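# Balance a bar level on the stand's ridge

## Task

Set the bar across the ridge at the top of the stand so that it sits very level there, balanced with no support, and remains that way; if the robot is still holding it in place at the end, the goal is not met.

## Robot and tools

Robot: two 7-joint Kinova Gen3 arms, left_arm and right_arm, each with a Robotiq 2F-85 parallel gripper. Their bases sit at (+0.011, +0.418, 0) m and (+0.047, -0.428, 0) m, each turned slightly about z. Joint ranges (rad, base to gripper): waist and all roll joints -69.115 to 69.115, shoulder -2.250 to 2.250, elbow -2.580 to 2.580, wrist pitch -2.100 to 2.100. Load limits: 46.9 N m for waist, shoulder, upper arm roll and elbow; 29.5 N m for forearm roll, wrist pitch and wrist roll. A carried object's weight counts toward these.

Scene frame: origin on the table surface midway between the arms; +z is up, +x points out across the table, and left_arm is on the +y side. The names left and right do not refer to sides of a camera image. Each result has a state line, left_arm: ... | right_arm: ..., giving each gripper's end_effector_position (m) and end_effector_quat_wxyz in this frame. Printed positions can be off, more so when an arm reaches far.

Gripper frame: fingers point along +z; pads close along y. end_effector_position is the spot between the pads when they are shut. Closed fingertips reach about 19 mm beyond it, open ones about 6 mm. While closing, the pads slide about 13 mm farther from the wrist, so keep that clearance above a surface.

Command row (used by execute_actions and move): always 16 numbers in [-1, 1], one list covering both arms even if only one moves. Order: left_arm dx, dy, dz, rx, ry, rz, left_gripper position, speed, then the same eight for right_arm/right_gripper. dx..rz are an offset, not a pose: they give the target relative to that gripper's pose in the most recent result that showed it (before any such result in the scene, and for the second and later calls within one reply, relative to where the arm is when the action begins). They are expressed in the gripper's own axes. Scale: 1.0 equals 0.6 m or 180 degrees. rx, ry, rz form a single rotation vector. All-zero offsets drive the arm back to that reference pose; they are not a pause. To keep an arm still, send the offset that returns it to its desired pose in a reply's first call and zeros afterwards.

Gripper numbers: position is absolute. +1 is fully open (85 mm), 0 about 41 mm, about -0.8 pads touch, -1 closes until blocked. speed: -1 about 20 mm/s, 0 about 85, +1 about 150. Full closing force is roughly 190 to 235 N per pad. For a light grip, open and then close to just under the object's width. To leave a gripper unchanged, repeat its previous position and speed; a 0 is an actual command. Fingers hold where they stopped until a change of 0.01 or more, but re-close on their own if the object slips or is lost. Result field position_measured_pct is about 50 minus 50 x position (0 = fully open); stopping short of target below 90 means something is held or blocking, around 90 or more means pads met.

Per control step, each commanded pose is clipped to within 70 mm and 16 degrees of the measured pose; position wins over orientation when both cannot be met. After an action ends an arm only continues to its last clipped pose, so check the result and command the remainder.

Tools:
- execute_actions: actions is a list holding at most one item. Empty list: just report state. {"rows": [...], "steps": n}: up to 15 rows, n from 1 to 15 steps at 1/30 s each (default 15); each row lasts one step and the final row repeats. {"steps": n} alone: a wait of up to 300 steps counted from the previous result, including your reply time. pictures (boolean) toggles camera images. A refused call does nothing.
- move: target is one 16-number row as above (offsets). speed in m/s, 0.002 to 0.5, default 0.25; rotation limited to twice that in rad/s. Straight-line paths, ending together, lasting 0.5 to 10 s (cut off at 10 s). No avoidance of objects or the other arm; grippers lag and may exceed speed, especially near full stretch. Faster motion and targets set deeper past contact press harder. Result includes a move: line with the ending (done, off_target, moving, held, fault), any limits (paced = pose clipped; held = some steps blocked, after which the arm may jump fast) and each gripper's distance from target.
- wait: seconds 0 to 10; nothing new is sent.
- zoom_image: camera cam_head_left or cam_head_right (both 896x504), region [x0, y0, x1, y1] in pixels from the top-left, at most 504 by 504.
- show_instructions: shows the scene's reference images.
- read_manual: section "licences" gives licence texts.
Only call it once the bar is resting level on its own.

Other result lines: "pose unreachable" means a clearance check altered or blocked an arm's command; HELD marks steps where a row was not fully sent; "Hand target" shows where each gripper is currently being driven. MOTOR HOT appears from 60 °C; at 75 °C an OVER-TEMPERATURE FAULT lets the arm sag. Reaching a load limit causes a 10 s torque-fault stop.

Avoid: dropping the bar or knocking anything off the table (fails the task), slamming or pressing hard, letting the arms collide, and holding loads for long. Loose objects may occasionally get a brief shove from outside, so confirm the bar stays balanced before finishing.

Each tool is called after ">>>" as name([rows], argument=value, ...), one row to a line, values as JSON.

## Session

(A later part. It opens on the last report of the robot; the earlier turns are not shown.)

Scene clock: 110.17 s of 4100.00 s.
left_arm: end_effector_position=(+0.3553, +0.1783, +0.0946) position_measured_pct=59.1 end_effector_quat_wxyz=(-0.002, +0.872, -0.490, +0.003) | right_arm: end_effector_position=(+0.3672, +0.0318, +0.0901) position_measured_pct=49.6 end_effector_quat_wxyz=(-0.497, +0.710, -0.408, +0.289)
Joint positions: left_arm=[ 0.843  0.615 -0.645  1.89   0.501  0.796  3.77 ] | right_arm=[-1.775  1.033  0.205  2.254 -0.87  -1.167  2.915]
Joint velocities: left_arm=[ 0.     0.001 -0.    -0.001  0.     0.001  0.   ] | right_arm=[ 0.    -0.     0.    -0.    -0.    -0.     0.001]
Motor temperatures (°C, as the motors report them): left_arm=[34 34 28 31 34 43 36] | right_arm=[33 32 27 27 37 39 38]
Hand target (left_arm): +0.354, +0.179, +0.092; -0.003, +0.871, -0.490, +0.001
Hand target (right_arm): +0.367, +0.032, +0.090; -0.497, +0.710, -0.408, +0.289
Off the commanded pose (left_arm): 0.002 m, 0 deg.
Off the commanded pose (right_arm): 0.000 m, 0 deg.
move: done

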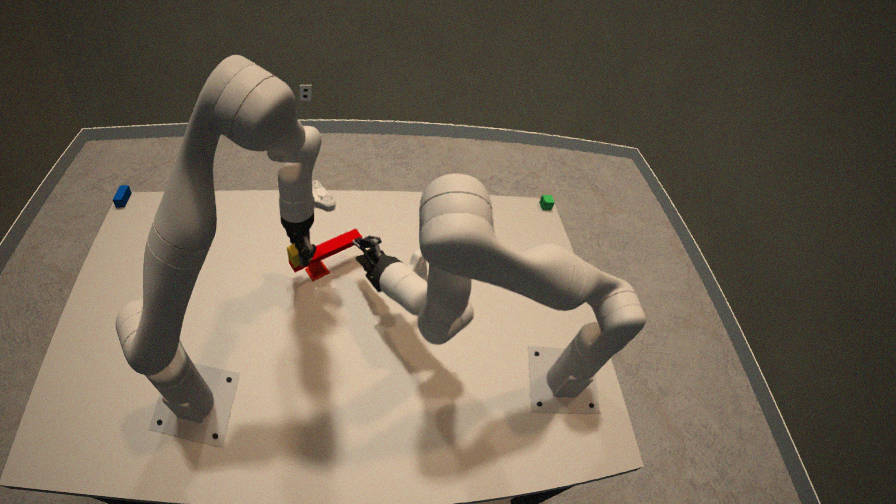

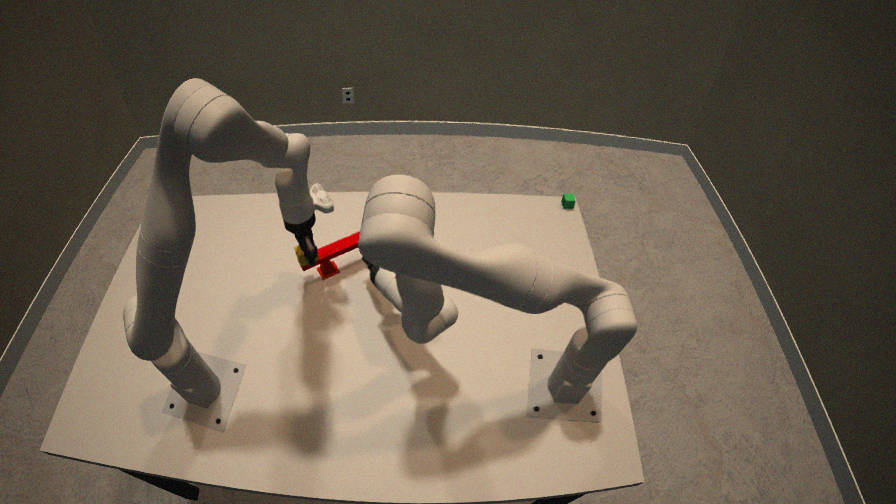

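>>> move(target=[-0.0017,0,-0.001,0,-0.0014,0,-1,-0.5,0,0,0.06,0,0,0,0,0], speed=0.03)

>>> zoom_image(camera="cam_head_left", region=[280, 200, 380, 300])

Scene clock: 121.53 s of 4100.00 s.
left_arm: end_effector_position=(+0.3548, +0.1792, +0.0952) position_measured_pct=59.1 end_effector_quat_wxyz=(-0.003, +0.872, -0.490, +0.001) | right_arm: end_effector_position=(+0.3963, +0.0489, +0.0780) position_measured_pct=49.6 end_effector_quat_wxyz=(-0.497, +0.710, -0.408, +0.288)
Joint positions: left_arm=[ 0.845  0.615 -0.647  1.888  0.497  0.802  3.773] | right_arm=[-1.713  1.066  0.229  2.171 -0.809 -1.128  2.935]
Joint velocities: left_arm=[-0.001 -0.001  0.001  0.     0.     0.     0.001] | right_arm=[ 0.002  0.001  0.001 -0.001  0.001  0.001 -0.001]
Motor temperatures (°C, as the motors report them): left_arm=[34 34 28 31 34 43 36] | right_arm=[33 33 27 27 37 39 38]
Hand target (left_arm): +0.355, +0.179, +0.095; -0.003, +0.872, -0.490, +0.001
Hand target (right_arm): +0.396, +0.049, +0.078; -0.497, +0.710, -0.408, +0.289
Off the commanded pose (left_arm): 0.000 m, 0 deg.
Off the commanded pose (right_arm): 0.000 m, 0 deg.
After step 90, 6.90 s passed at rest.
move: done

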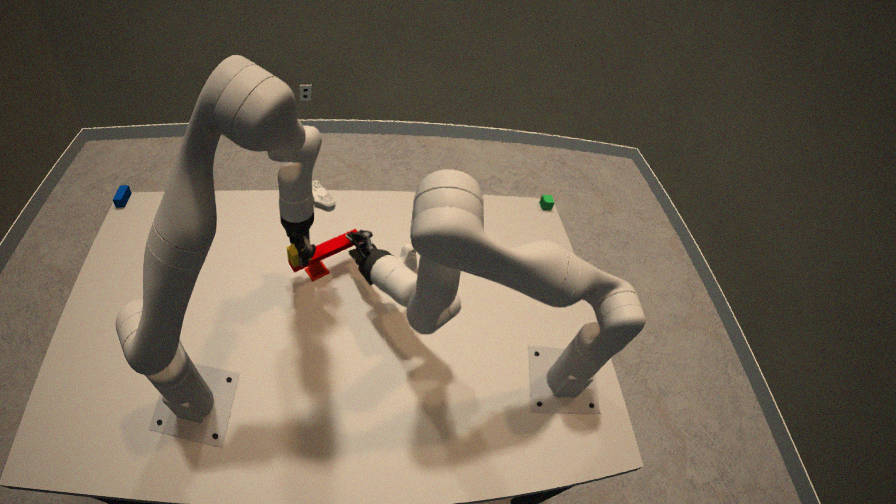

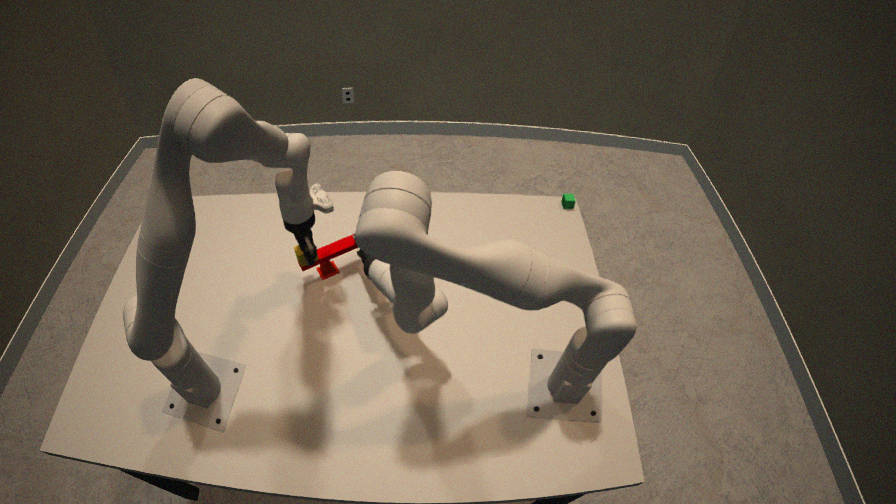

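Region (280, 200, 380, 300) of cam_head_left's 896x504 image, scaled by 5.040, with more detail than that image has.

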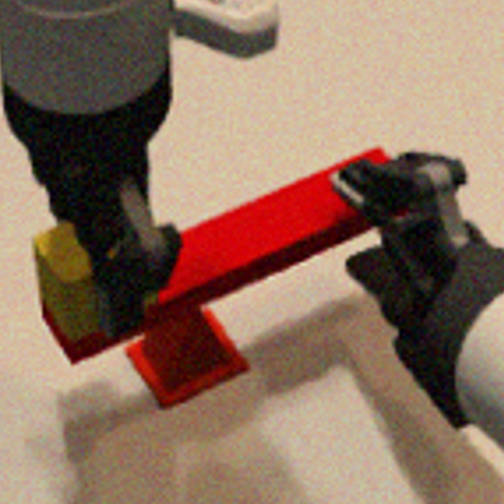

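>>> move(target=[0,0,0,0,0,0,-1,-0.5,0,0,0.042,0,0,0,0,0], speed=0.015)

>>> zoom_image(camera="cam_head_left", region=[280, 200, 380, 300])

Scene clock: 130.20 s of 4100.00 s.
left_arm: end_effector_position=(+0.3548, +0.1792, +0.0952) position_measured_pct=59.1 end_effector_quat_wxyz=(-0.003, +0.872, -0.490, +0.001) | right_arm: end_effector_position=(+0.4167, +0.0609, +0.0696) position_measured_pct=49.6 end_effector_quat_wxyz=(-0.497, +0.710, -0.408, +0.288)
Joint positions: left_arm=[ 0.845  0.615 -0.647  1.888  0.497  0.802  3.773] | right_arm=[-1.674  1.09   0.244  2.108 -0.773 -1.097  2.95 ]
Joint velocities: left_arm=[-0.     0.     0.    -0.001 -0.001  0.    -0.   ] | right_arm=[ 0.001  0.002  0.    -0.001  0.001  0.001  0.   ]
Motor temperatures (°C, as the motors report them): left_arm=[34 34 28 31 34 43 36] | right_arm=[33 33 27 27 37 39 38]
Hand target (left_arm): +0.355, +0.179, +0.095; -0.003, +0.872, -0.490, +0.001
Hand target (right_arm): +0.417, +0.061, +0.069; -0.497, +0.710, -0.408, +0.288
Off the commanded pose (left_arm): 0.000 m, 0 deg.
Off the commanded pose (right_arm): 0.000 m, 0 deg.
After step 90, 3.77 s passed at rest.
move: done

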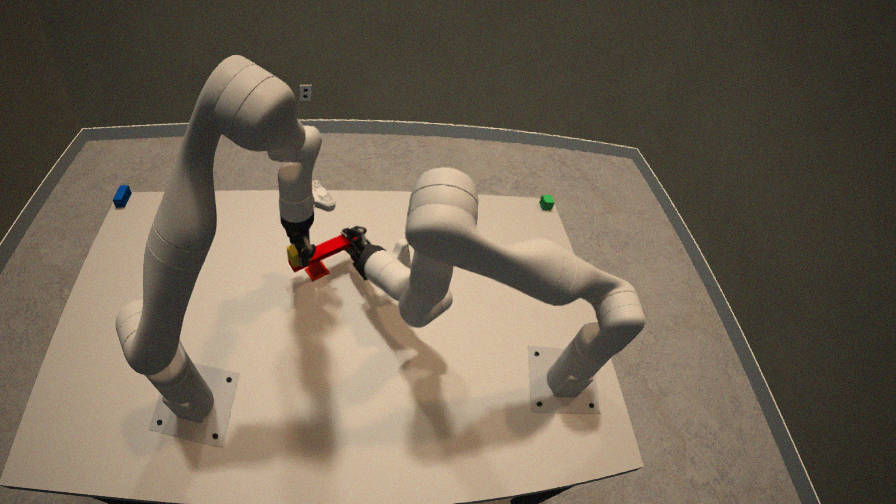

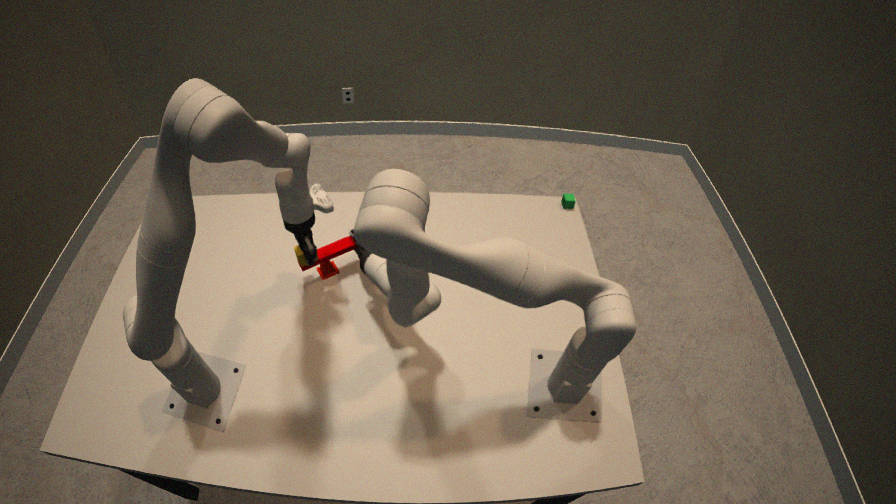

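Region (280, 200, 380, 300) of cam_head_left's 896x504 image, scaled by 5.040, with more detail than that image has.

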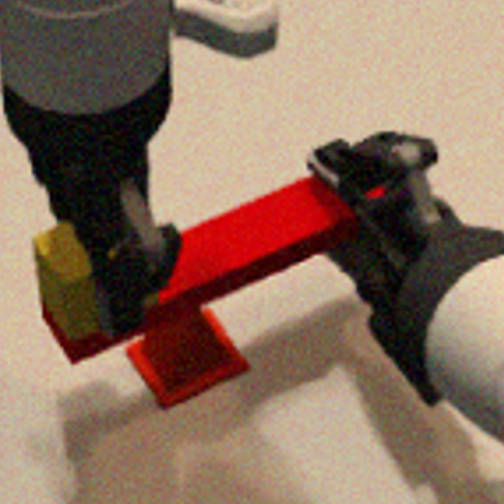

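Caged. Release.

>>> move(target=[0,0,0,0,0,0,-0.05,-1,0,0,0,0,0,0,0,0])

>>> wait(seconds=1)

>>> zoom_image(camera="cam_head_left", region=[280, 200, 380, 300])

Scene clock: 134.87 s of 4100.00 s.
left_arm: end_effector_position=(+0.3548, +0.1792, +0.0952) position_measured_pct=52.4 end_effector_quat_wxyz=(-0.003, +0.872, -0.490, +0.001) | right_arm: end_effector_position=(+0.4167, +0.0609, +0.0696) position_measured_pct=49.6 end_effector_quat_wxyz=(-0.497, +0.710, -0.408, +0.288)
Joint positions: left_arm=[ 0.845  0.615 -0.647  1.888  0.497  0.802  3.773] | right_arm=[-1.674  1.09   0.244  2.108 -0.773 -1.097  2.95 ]
Joint velocities: left_arm=[ 0.    -0.     0.001  0.001 -0.    -0.001 -0.001] | right_arm=[ 0.001 -0.001  0.     0.    -0.     0.001 -0.001]
Motor temperatures (°C, as the motors report them): left_arm=[34 34 28 31 34 43 36] | right_arm=[33 33 27 27 37 39 38]
Hand target (left_arm): +0.355, +0.179, +0.095; -0.003, +0.872, -0.490, +0.001
Hand target (right_arm): +0.417, +0.061, +0.070; -0.497, +0.710, -0.408, +0.288
Off the commanded pose (left_arm): 0.000 m, 0 deg.
Off the commanded pose (right_arm): 0.000 m, 0 deg.
After step 90, 0.97 s passed at rest.
move: done

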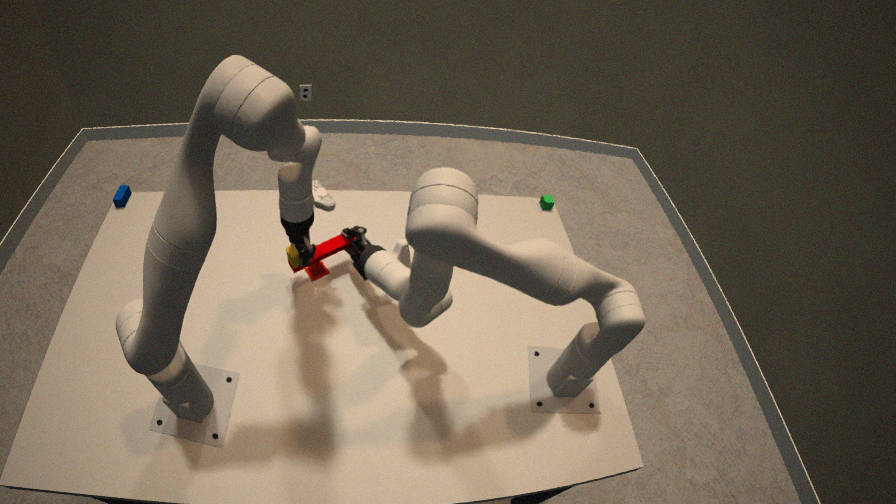

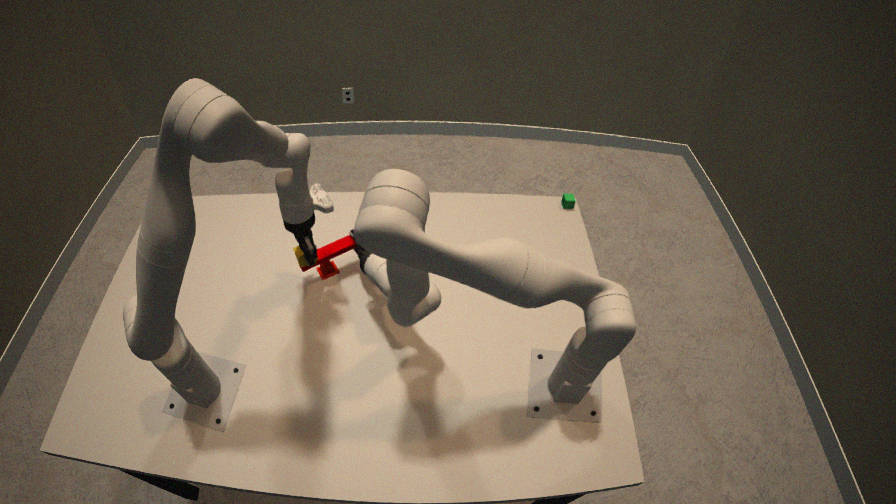

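Scene clock: 135.87 s of 4100.00 s.
left_arm: end_effector_position=(+0.3548, +0.1792, +0.0952) position_measured_pct=52.4 end_effector_quat_wxyz=(-0.003, +0.872, -0.490, +0.001) | right_arm: end_effector_position=(+0.4167, +0.0609, +0.0696) position_measured_pct=49.6 end_effector_quat_wxyz=(-0.497, +0.710, -0.408, +0.288)
Joint positions: left_arm=[ 0.845  0.615 -0.647  1.888  0.497  0.802  3.773] | right_arm=[-1.674  1.09   0.244  2.108 -0.773 -1.097  2.95 ]
Joint velocities: left_arm=[ 0.001  0.001  0.002  0.001 -0.     0.     0.   ] | right_arm=[-0.     0.     0.    -0.     0.     0.001  0.   ]
Motor temperatures (°C, as the motors report them): left_arm=[34 34 28 31 34 43 36] | right_arm=[33 33 27 27 37 39 38]
Hand target (left_arm): +0.355, +0.179, +0.095; -0.003, +0.872, -0.490, +0.001
Hand target (right_arm): +0.417, +0.061, +0.070; -0.497, +0.710, -0.408, +0.288
Off the commanded pose (left_arm): 0.000 m, 0 deg.
Off the commanded pose (right_arm): 0.000 m, 0 deg.
Steps of this call (steps 1 to 30: nothing new was sent). Readings (end_effector_position | what the end effector reports):
1: left_arm (+0.3548, +0.1792, +0.0952) | right_arm (+0.4167, +0.0609, +0.0696) | left_arm position_measured_pct=52.4 | right_arm position_measured_pct=49.6
2: left_arm (+0.3548, +0.1792, +0.0952) | right_arm (+0.4167, +0.0609, +0.0696) | left_arm position_measured_pct=52.4 | right_arm position_measured_pct=49.6
4: left_arm (+0.3548, +0.1792, +0.0952) | right_arm (+0.4167, +0.0609, +0.0696) | left_arm position_measured_pct=52.4 | right_arm position_measured_pct=49.6
8: left_arm (+0.3548, +0.1792, +0.0952) | right_arm (+0.4167, +0.0609, +0.0696) | left_arm position_measured_pct=52.4 | right_arm position_measured_pct=49.6
30: the state above

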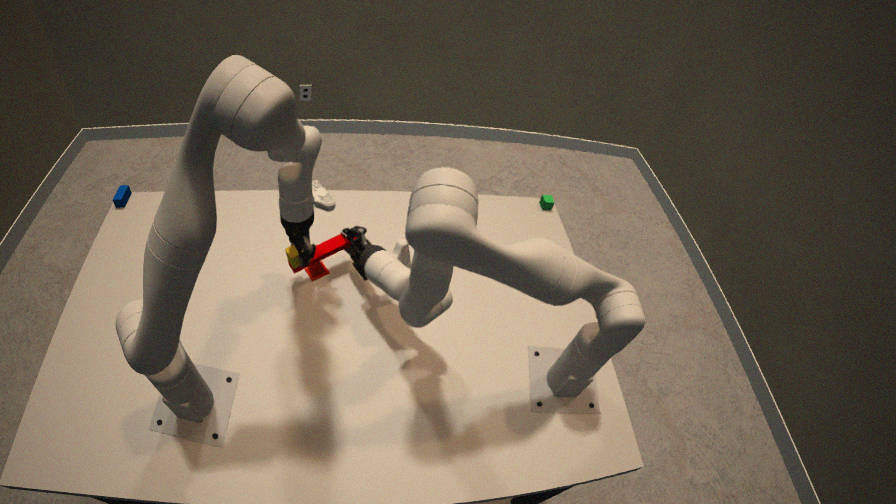

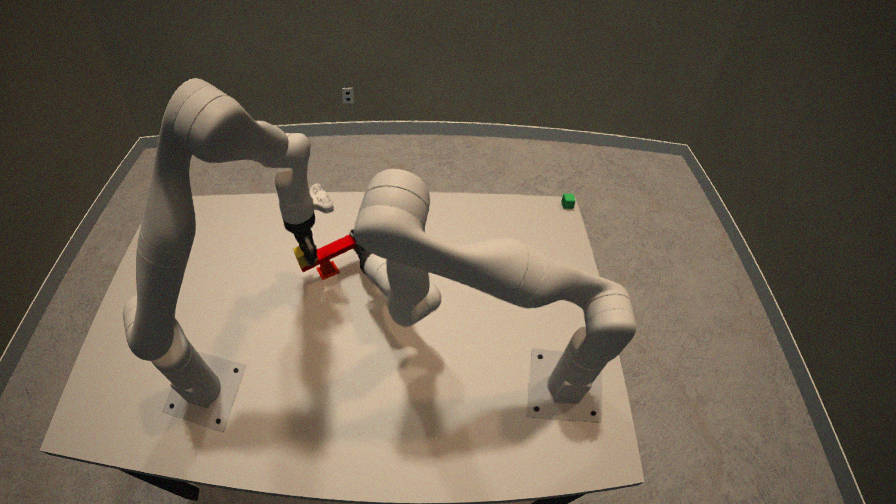

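Region (280, 200, 380, 300) of cam_head_left's 896x504 image, scaled by 5.040, with more detail than that image has.

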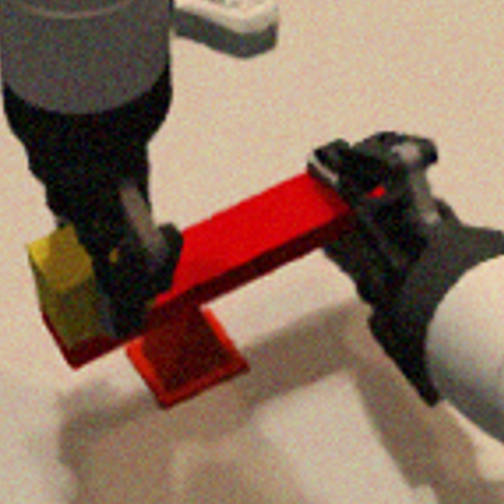

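>>> move(target=[0,0,0,0,0,0,-0.05,-1,0,0.0086,0.0031,0,0,0,0,0], speed=0.008)

>>> zoom_image(camera="cam_head_left", region=[280, 200, 380, 300])

Scene clock: 143.23 s of 4100.00 s.
left_arm: end_effector_position=(+0.3548, +0.1792, +0.0952) position_measured_pct=52.4 end_effector_quat_wxyz=(-0.003, +0.872, -0.490, +0.001) | right_arm: end_effector_position=(+0.4167, +0.0609, +0.0642) position_measured_pct=49.6 end_effector_quat_wxyz=(-0.497, +0.710, -0.408, +0.288)
Joint positions: left_arm=[ 0.845  0.615 -0.647  1.888  0.497  0.802  3.773] | right_arm=[-1.672  1.105  0.241  2.102 -0.773 -1.104  2.943]
Joint velocities: left_arm=[-0.     0.001  0.     0.     0.    -0.    -0.   ] | right_arm=[ 0.001  0.003 -0.    -0.001 -0.     0.002 -0.   ]
Motor temperatures (°C, as the motors report them): left_arm=[34 34 28 31 34 43 36] | right_arm=[33 33 27 27 37 39 38]
Hand target (left_arm): +0.355, +0.179, +0.095; -0.003, +0.872, -0.490, +0.001
Hand target (right_arm): +0.417, +0.061, +0.064; -0.497, +0.710, -0.408, +0.288
Off the commanded pose (left_arm): 0.000 m, 0 deg.
Off the commanded pose (right_arm): 0.000 m, 0 deg.
After step 90, 3.47 s passed at rest.
move: done

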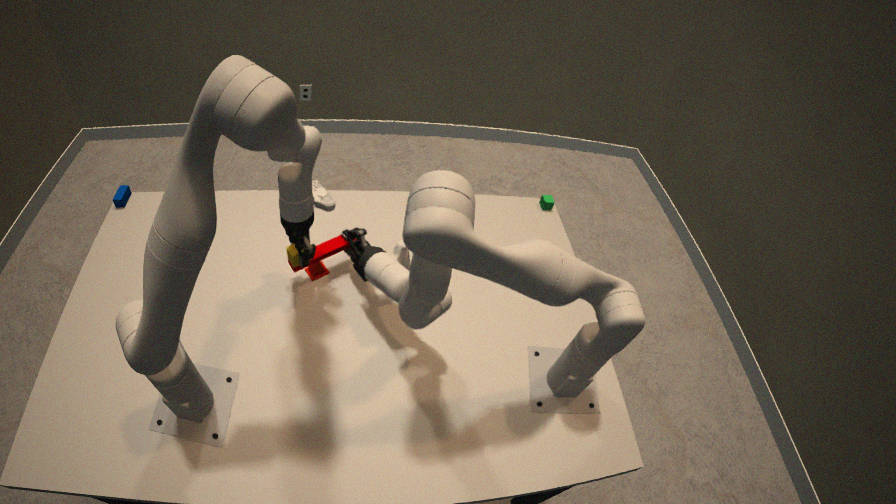

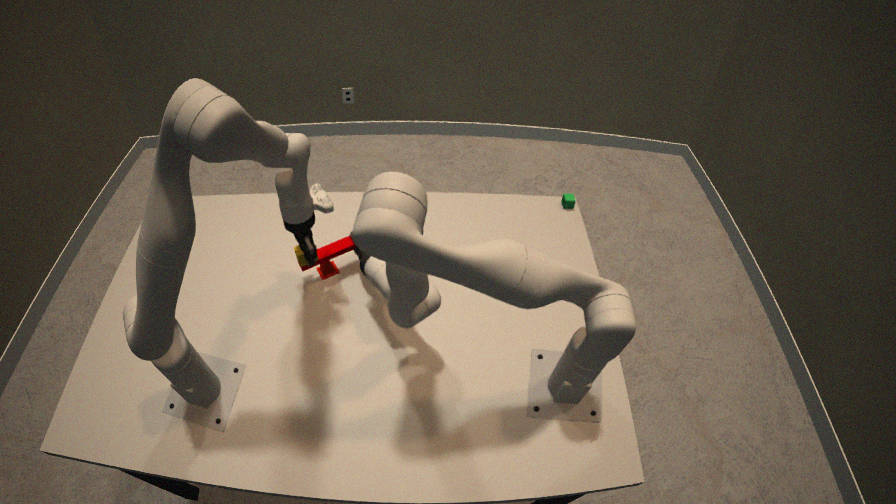

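Region (280, 200, 380, 300) of cam_head_left's 896x504 image, scaled by 5.040, with more detail than that image has.

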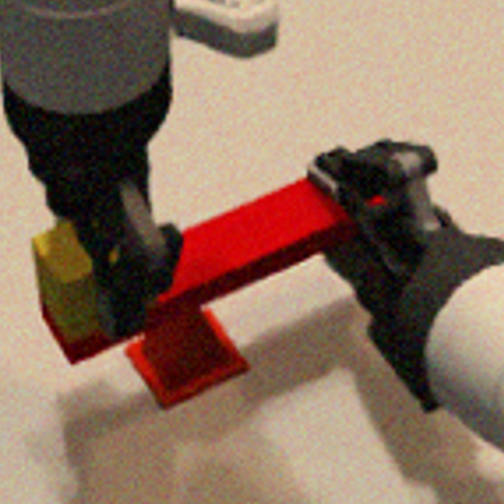

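>>> move(target=[0,0,0,0,0,0,-1,-1,0,0,0,0,0,0,0,0])

>>> move(target=[0,0,-0.002,0,0,0,-1,-1,0,-0.0086,-0.0031,0,0,0,0,0], speed=0.01)

>>> move(target=[0.005,0,0,0,0,0,-1,-1,0,0,0,0,0,0,0,0], speed=0.008)

>>> move(target=[0,0,0.002,0,0,0,-1,-1,0,0,0,0,0,0,0,0], speed=0.004)

>>> move(target=[0,0,0,0,0,0,-0.05,-1,0,0,0,0,0,0,0,0])

>>> wait(seconds=1)

>>> zoom_image(camera="cam_head_left", region=[280, 200, 380, 300])

Scene clock: 152.20 s of 4100.00 s.
left_arm: end_effector_position=(+0.3548, +0.1792, +0.0954) position_measured_pct=59.1 end_effector_quat_wxyz=(-0.003, +0.872, -0.490, +0.001) | right_arm: end_effector_position=(+0.4167, +0.0609, +0.0642) position_measured_pct=49.6 end_effector_quat_wxyz=(-0.497, +0.710, -0.408, +0.288)
Joint positions: left_arm=[ 0.845  0.615 -0.648  1.888  0.497  0.802  3.773] | right_arm=[-1.672  1.105  0.241  2.102 -0.773 -1.104  2.943]
Joint velocities: left_arm=[ 0.    -0.     0.001  0.001  0.     0.001 -0.   ] | right_arm=[-0.    -0.     0.     0.    -0.    -0.002 -0.   ]
Motor temperatures (°C, as the motors report them): left_arm=[34 34 28 31 34 43 36] | right_arm=[33 33 27 27 37 39 38]
Hand target (left_arm): +0.355, +0.179, +0.095; -0.003, +0.872, -0.490, +0.001
Hand target (right_arm): +0.417, +0.061, +0.064; -0.497, +0.710, -0.408, +0.288
Off the commanded pose (left_arm): 0.000 m, 0 deg.
Off the commanded pose (right_arm): 0.000 m, 0 deg.
After step 90, 5.13 s passed at rest.
move: done

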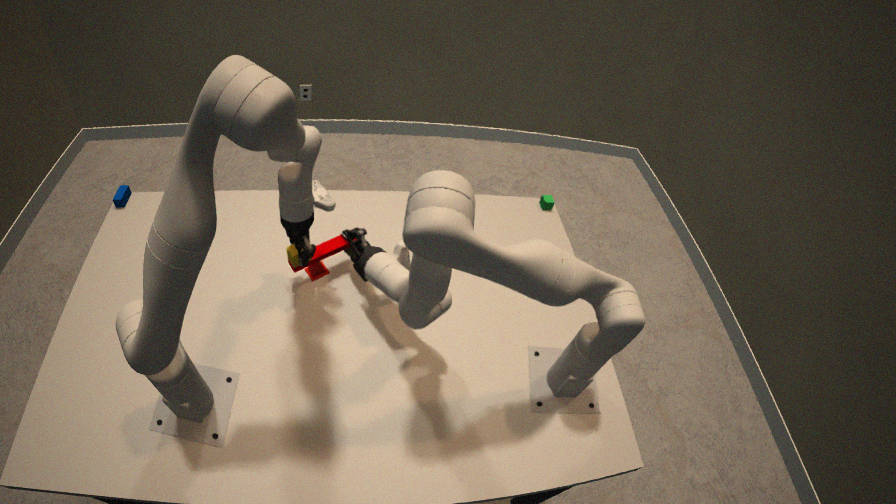

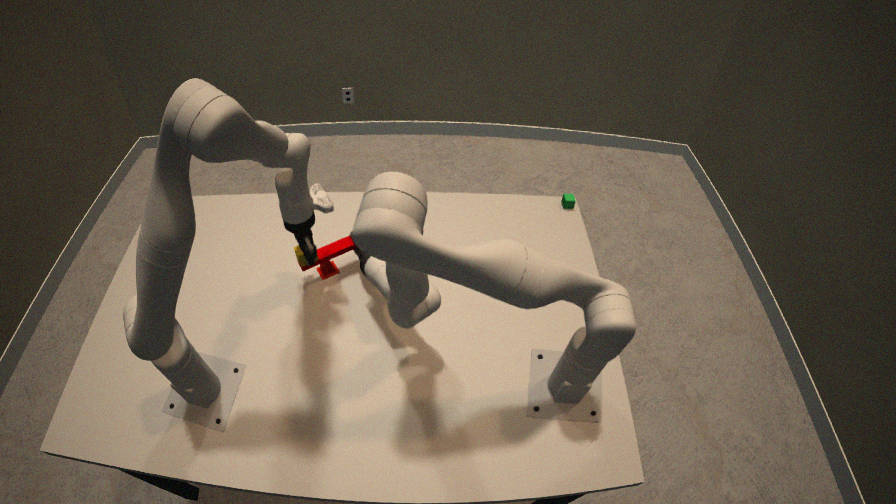

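Scene clock: 152.97 s of 4100.00 s.
left_arm: end_effector_position=(+0.3548, +0.1792, +0.0966) position_measured_pct=59.1 end_effector_quat_wxyz=(-0.003, +0.872, -0.490, +0.001) | right_arm: end_effector_position=(+0.4167, +0.0609, +0.0696) position_measured_pct=49.6 end_effector_quat_wxyz=(-0.497, +0.710, -0.408, +0.288)
Joint positions: left_arm=[ 0.846  0.613 -0.649  1.887  0.494  0.805  3.775] | right_arm=[-1.673  1.09   0.244  2.108 -0.773 -1.097  2.95 ]
Joint velocities: left_arm=[ 0.     0.002 -0.001 -0.    -0.     0.    -0.   ] | right_arm=[-0.001 -0.002  0.     0.001  0.     0.     0.   ]
Motor temperatures (°C, as the motors report them): left_arm=[34 34 28 31 34 43 36] | right_arm=[33 33 27 27 37 39 38]
Hand target (left_arm): +0.355, +0.179, +0.097; -0.003, +0.872, -0.490, +0.001
Hand target (right_arm): +0.417, +0.061, +0.070; -0.497, +0.710, -0.408, +0.288
Off the commanded pose (left_arm): 0.000 m, 0 deg.
Off the commanded pose (right_arm): 0.000 m, 0 deg.
move: done

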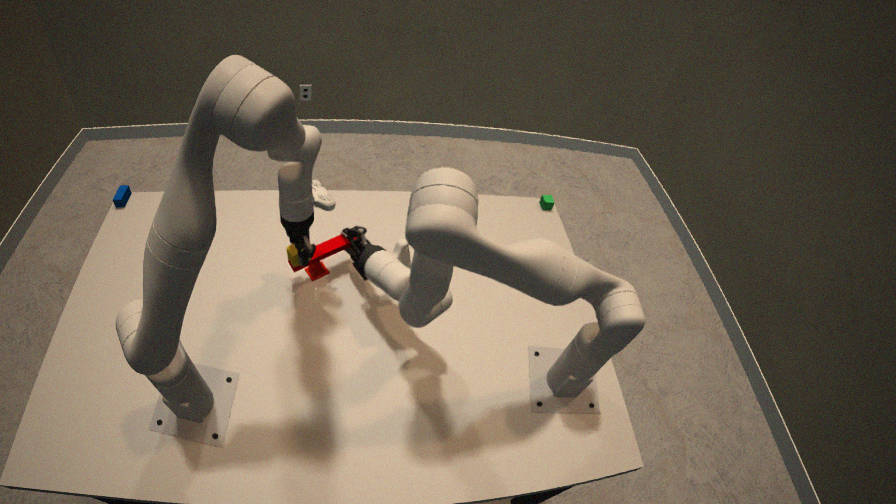

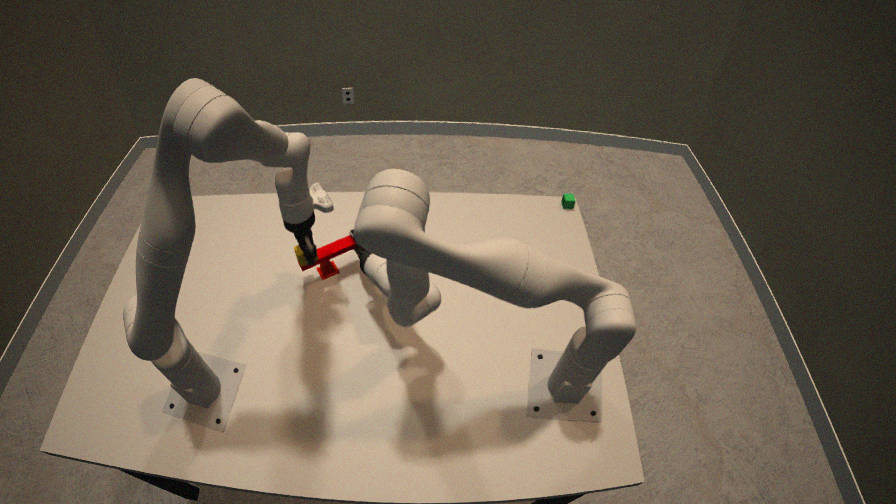

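Scene clock: 153.67 s of 4100.00 s.
left_arm: end_effector_position=(+0.3564, +0.1766, +0.0966) position_measured_pct=59.1 end_effector_quat_wxyz=(-0.003, +0.872, -0.490, +0.001) | right_arm: end_effector_position=(+0.4167, +0.0609, +0.0696) position_measured_pct=49.6 end_effector_quat_wxyz=(-0.497, +0.710, -0.408, +0.288)
Joint positions: left_arm=[ 0.847  0.617 -0.648  1.878  0.495  0.81   3.78 ] | right_arm=[-1.673  1.09   0.244  2.108 -0.773 -1.097  2.95 ]
Joint velocities: left_arm=[-0.001  0.002  0.001  0.     0.     0.     0.   ] | right_arm=[-0.    -0.    -0.     0.    -0.    -0.001 -0.   ]
Motor temperatures (°C, as the motors report them): left_arm=[34 34 28 31 34 43 36] | right_arm=[33 33 27 27 37 39 38]
Hand target (left_arm): +0.356, +0.177, +0.097; -0.003, +0.872, -0.490, +0.001
Hand target (right_arm): +0.417, +0.061, +0.070; -0.497, +0.710, -0.408, +0.288
Off the commanded pose (left_arm): 0.000 m, 0 deg.
Off the commanded pose (right_arm): 0.000 m, 0 deg.
move: done

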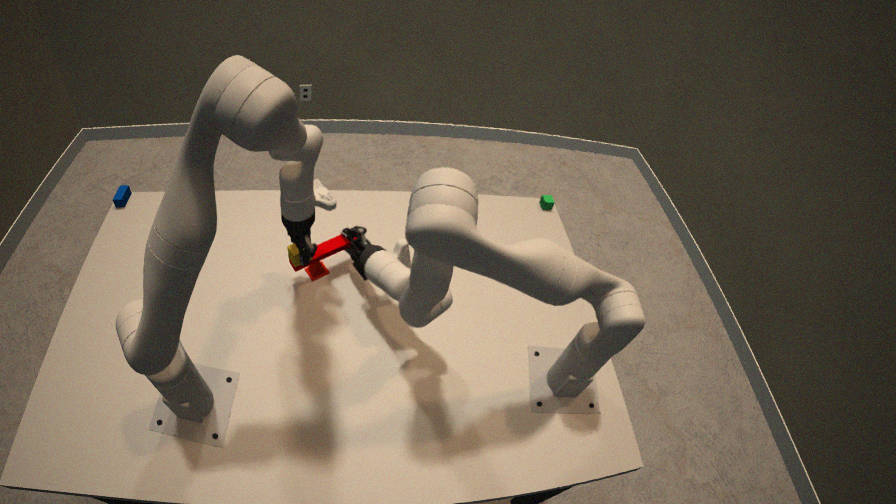

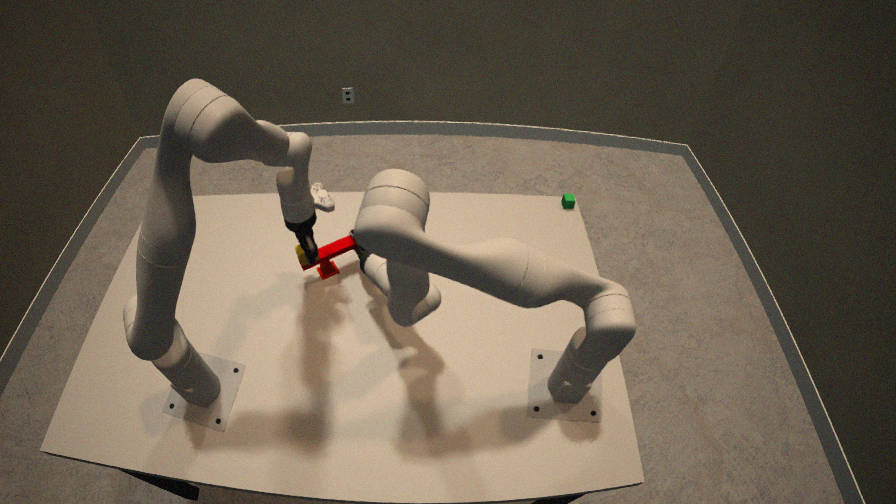

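Scene clock: 154.37 s of 4100.00 s.
left_arm: end_effector_position=(+0.3564, +0.1767, +0.0955) position_measured_pct=59.1 end_effector_quat_wxyz=(-0.003, +0.872, -0.490, +0.001) | right_arm: end_effector_position=(+0.4167, +0.0609, +0.0696) position_measured_pct=49.6 end_effector_quat_wxyz=(-0.497, +0.710, -0.408, +0.288)
Joint positions: left_arm=[ 0.846  0.619 -0.647  1.879  0.497  0.807  3.778] | right_arm=[-1.673  1.09   0.244  2.108 -0.773 -1.097  2.95 ]
Joint velocities: left_arm=[-0.     0.001  0.    -0.001 -0.    -0.003 -0.   ] | right_arm=[-0.001  0.001 -0.001  0.    -0.    -0.001 -0.   ]
Motor temperatures (°C, as the motors report them): left_arm=[34 34 28 31 34 43 36] | right_arm=[33 33 27 27 37 39 38]
Hand target (left_arm): +0.356, +0.177, +0.095; -0.003, +0.872, -0.490, +0.001
Hand target (right_arm): +0.417, +0.061, +0.070; -0.497, +0.710, -0.408, +0.288
Off the commanded pose (left_arm): 0.000 m, 0 deg.
Off the commanded pose (right_arm): 0.000 m, 0 deg.
move: done

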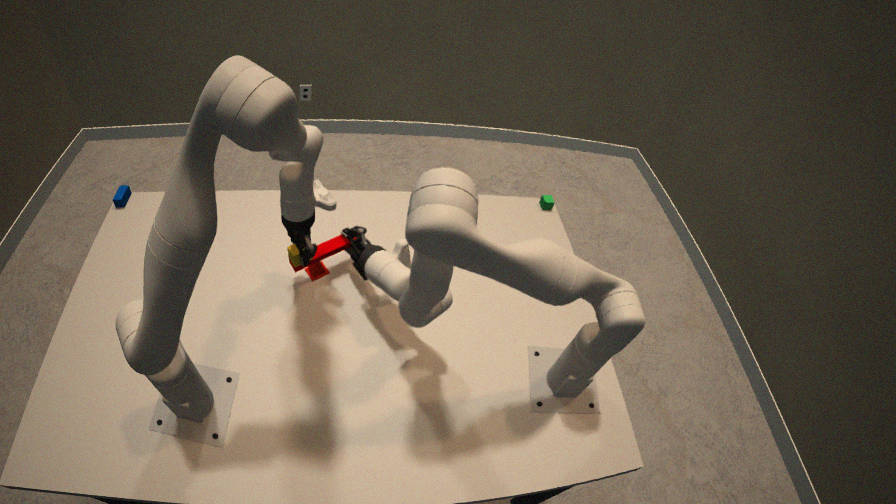

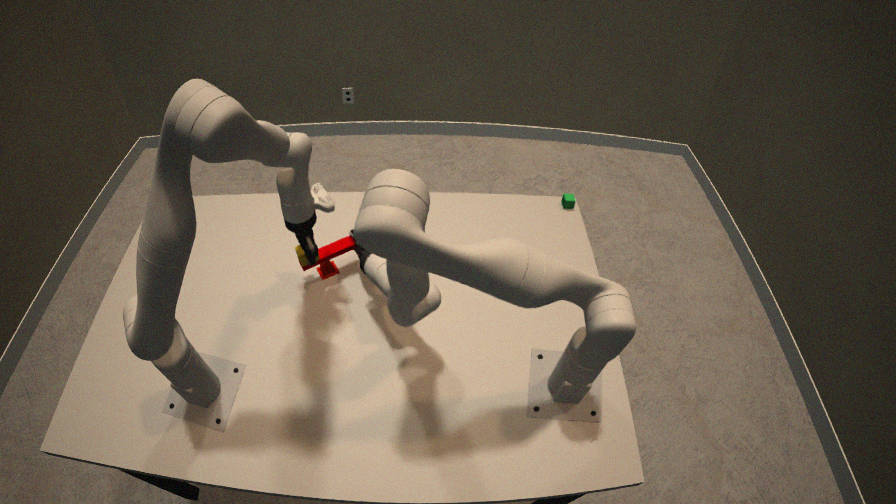

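Scene clock: 154.97 s of 4100.00 s.
left_arm: end_effector_position=(+0.3564, +0.1767, +0.0955) position_measured_pct=52.4 end_effector_quat_wxyz=(-0.003, +0.872, -0.490, +0.001) | right_arm: end_effector_position=(+0.4167, +0.0609, +0.0696) position_measured_pct=49.6 end_effector_quat_wxyz=(-0.497, +0.710, -0.408, +0.288)
Joint positions: left_arm=[ 0.846  0.619 -0.647  1.879  0.497  0.807  3.778] | right_arm=[-1.673  1.09   0.244  2.108 -0.773 -1.097  2.95 ]
Joint velocities: left_arm=[ 0.001 -0.    -0.    -0.001 -0.    -0.001 -0.   ] | right_arm=[-0.001 -0.001  0.     0.     0.    -0.001  0.   ]
Motor temperatures (°C, as the motors report them): left_arm=[34 34 28 31 34 43 36] | right_arm=[33 33 27 27 37 39 38]
Hand target (left_arm): +0.356, +0.177, +0.095; -0.003, +0.872, -0.490, +0.001
Hand target (right_arm): +0.417, +0.061, +0.070; -0.497, +0.710, -0.408, +0.288
Off the commanded pose (left_arm): 0.000 m, 0 deg.
Off the commanded pose (right_arm): 0.000 m, 0 deg.
move: done

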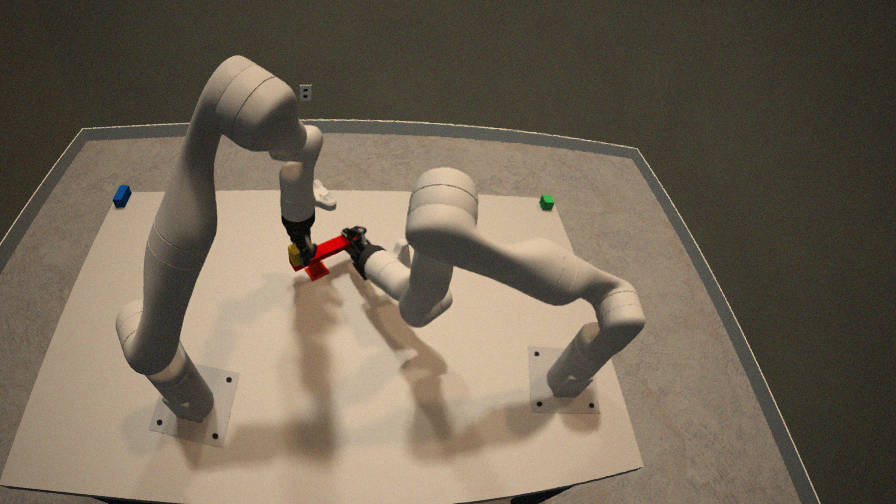

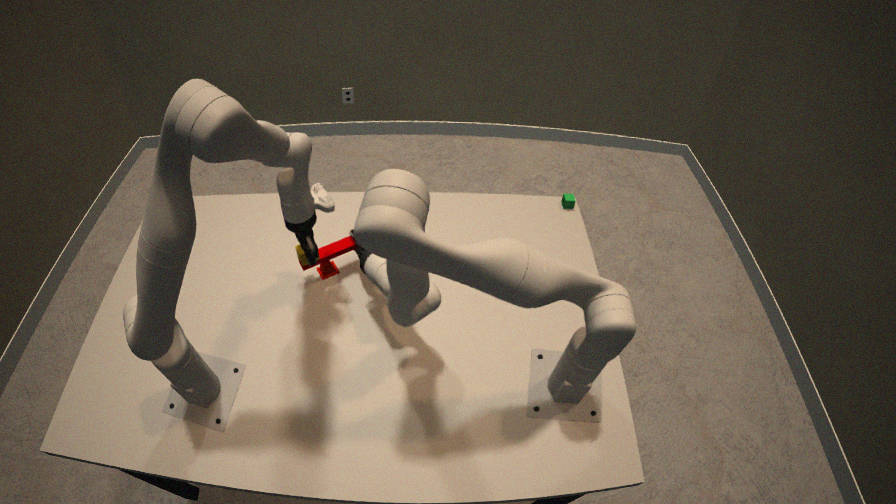

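Scene clock: 155.97 s of 4100.00 s.
left_arm: end_effector_position=(+0.3564, +0.1767, +0.0955) position_measured_pct=52.4 end_effector_quat_wxyz=(-0.003, +0.872, -0.490, +0.001) | right_arm: end_effector_position=(+0.4167, +0.0609, +0.0696) position_measured_pct=49.6 end_effector_quat_wxyz=(-0.497, +0.710, -0.408, +0.288)
Joint positions: left_arm=[ 0.846  0.619 -0.647  1.879  0.497  0.807  3.778] | right_arm=[-1.673  1.09   0.244  2.108 -0.773 -1.097  2.95 ]
Joint velocities: left_arm=[ 0.     0.001 -0.    -0.001 -0.    -0.002 -0.   ] | right_arm=[ 0.    -0.     0.     0.    -0.     0.    -0.001]
Motor temperatures (°C, as the motors report them): left_arm=[34 34 28 31 34 43 36] | right_arm=[33 33 27 27 37 39 38]
Hand target (left_arm): +0.356, +0.177, +0.095; -0.003, +0.872, -0.490, +0.001
Hand target (right_arm): +0.417, +0.061, +0.070; -0.497, +0.710, -0.408, +0.288
Off the commanded pose (left_arm): 0.000 m, 0 deg.
Off the commanded pose (right_arm): 0.000 m, 0 deg.
Steps of this call (steps 1 to 30: nothing new was sent). Readings (end_effector_position | what the end effector reports):
1: left_arm (+0.3564, +0.1767, +0.0955) | right_arm (+0.4167, +0.0609, +0.0696) | left_arm position_measured_pct=52.4 | right_arm position_measured_pct=49.6
2: left_arm (+0.3564, +0.1767, +0.0955) | right_arm (+0.4167, +0.0609, +0.0696) | left_arm position_measured_pct=52.4 | right_arm position_measured_pct=49.6
4: left_arm (+0.3564, +0.1767, +0.0955) | right_arm (+0.4167, +0.0609, +0.0696) | left_arm position_measured_pct=52.4 | right_arm position_measured_pct=49.6
8: left_arm (+0.3564, +0.1767, +0.0955) | right_arm (+0.4167, +0.0609, +0.0696) | left_arm position_measured_pct=52.4 | right_arm position_measured_pct=49.6
30: the state above

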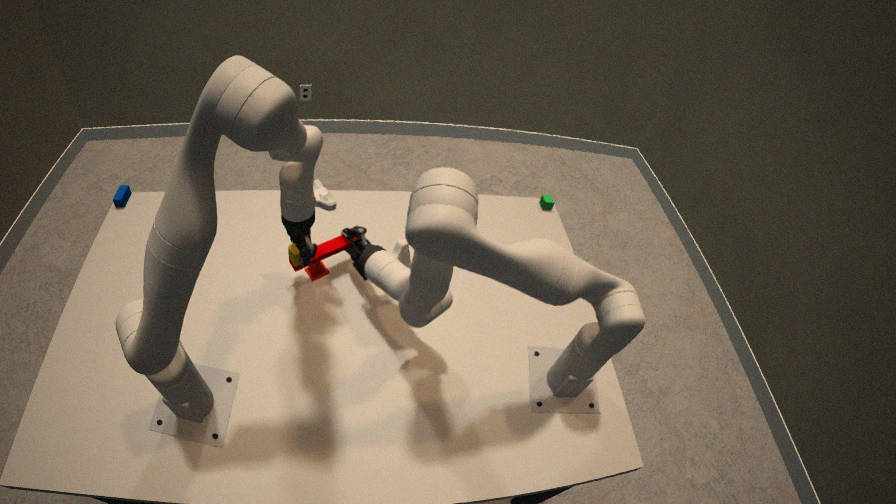

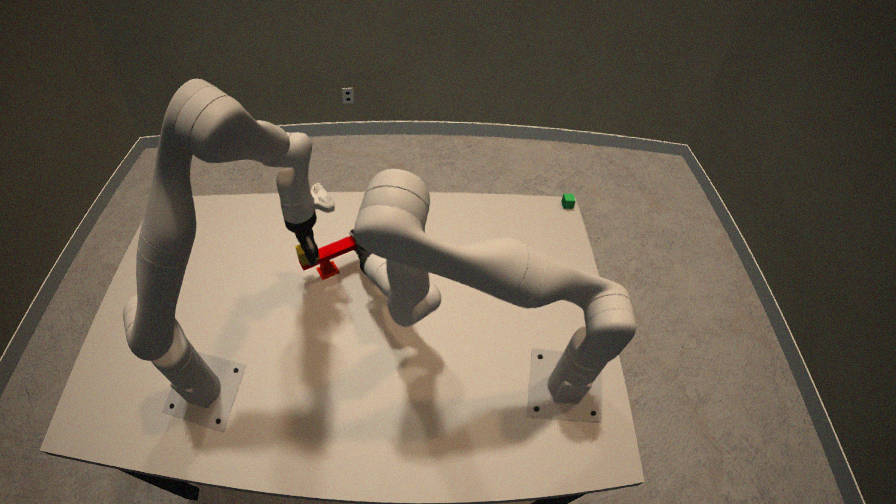

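Region (280, 200, 380, 300) of cam_head_left's 896x504 image, scaled by 5.040, with more detail than that image has.

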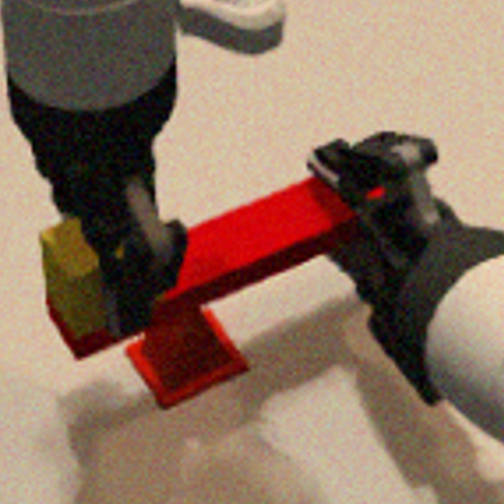

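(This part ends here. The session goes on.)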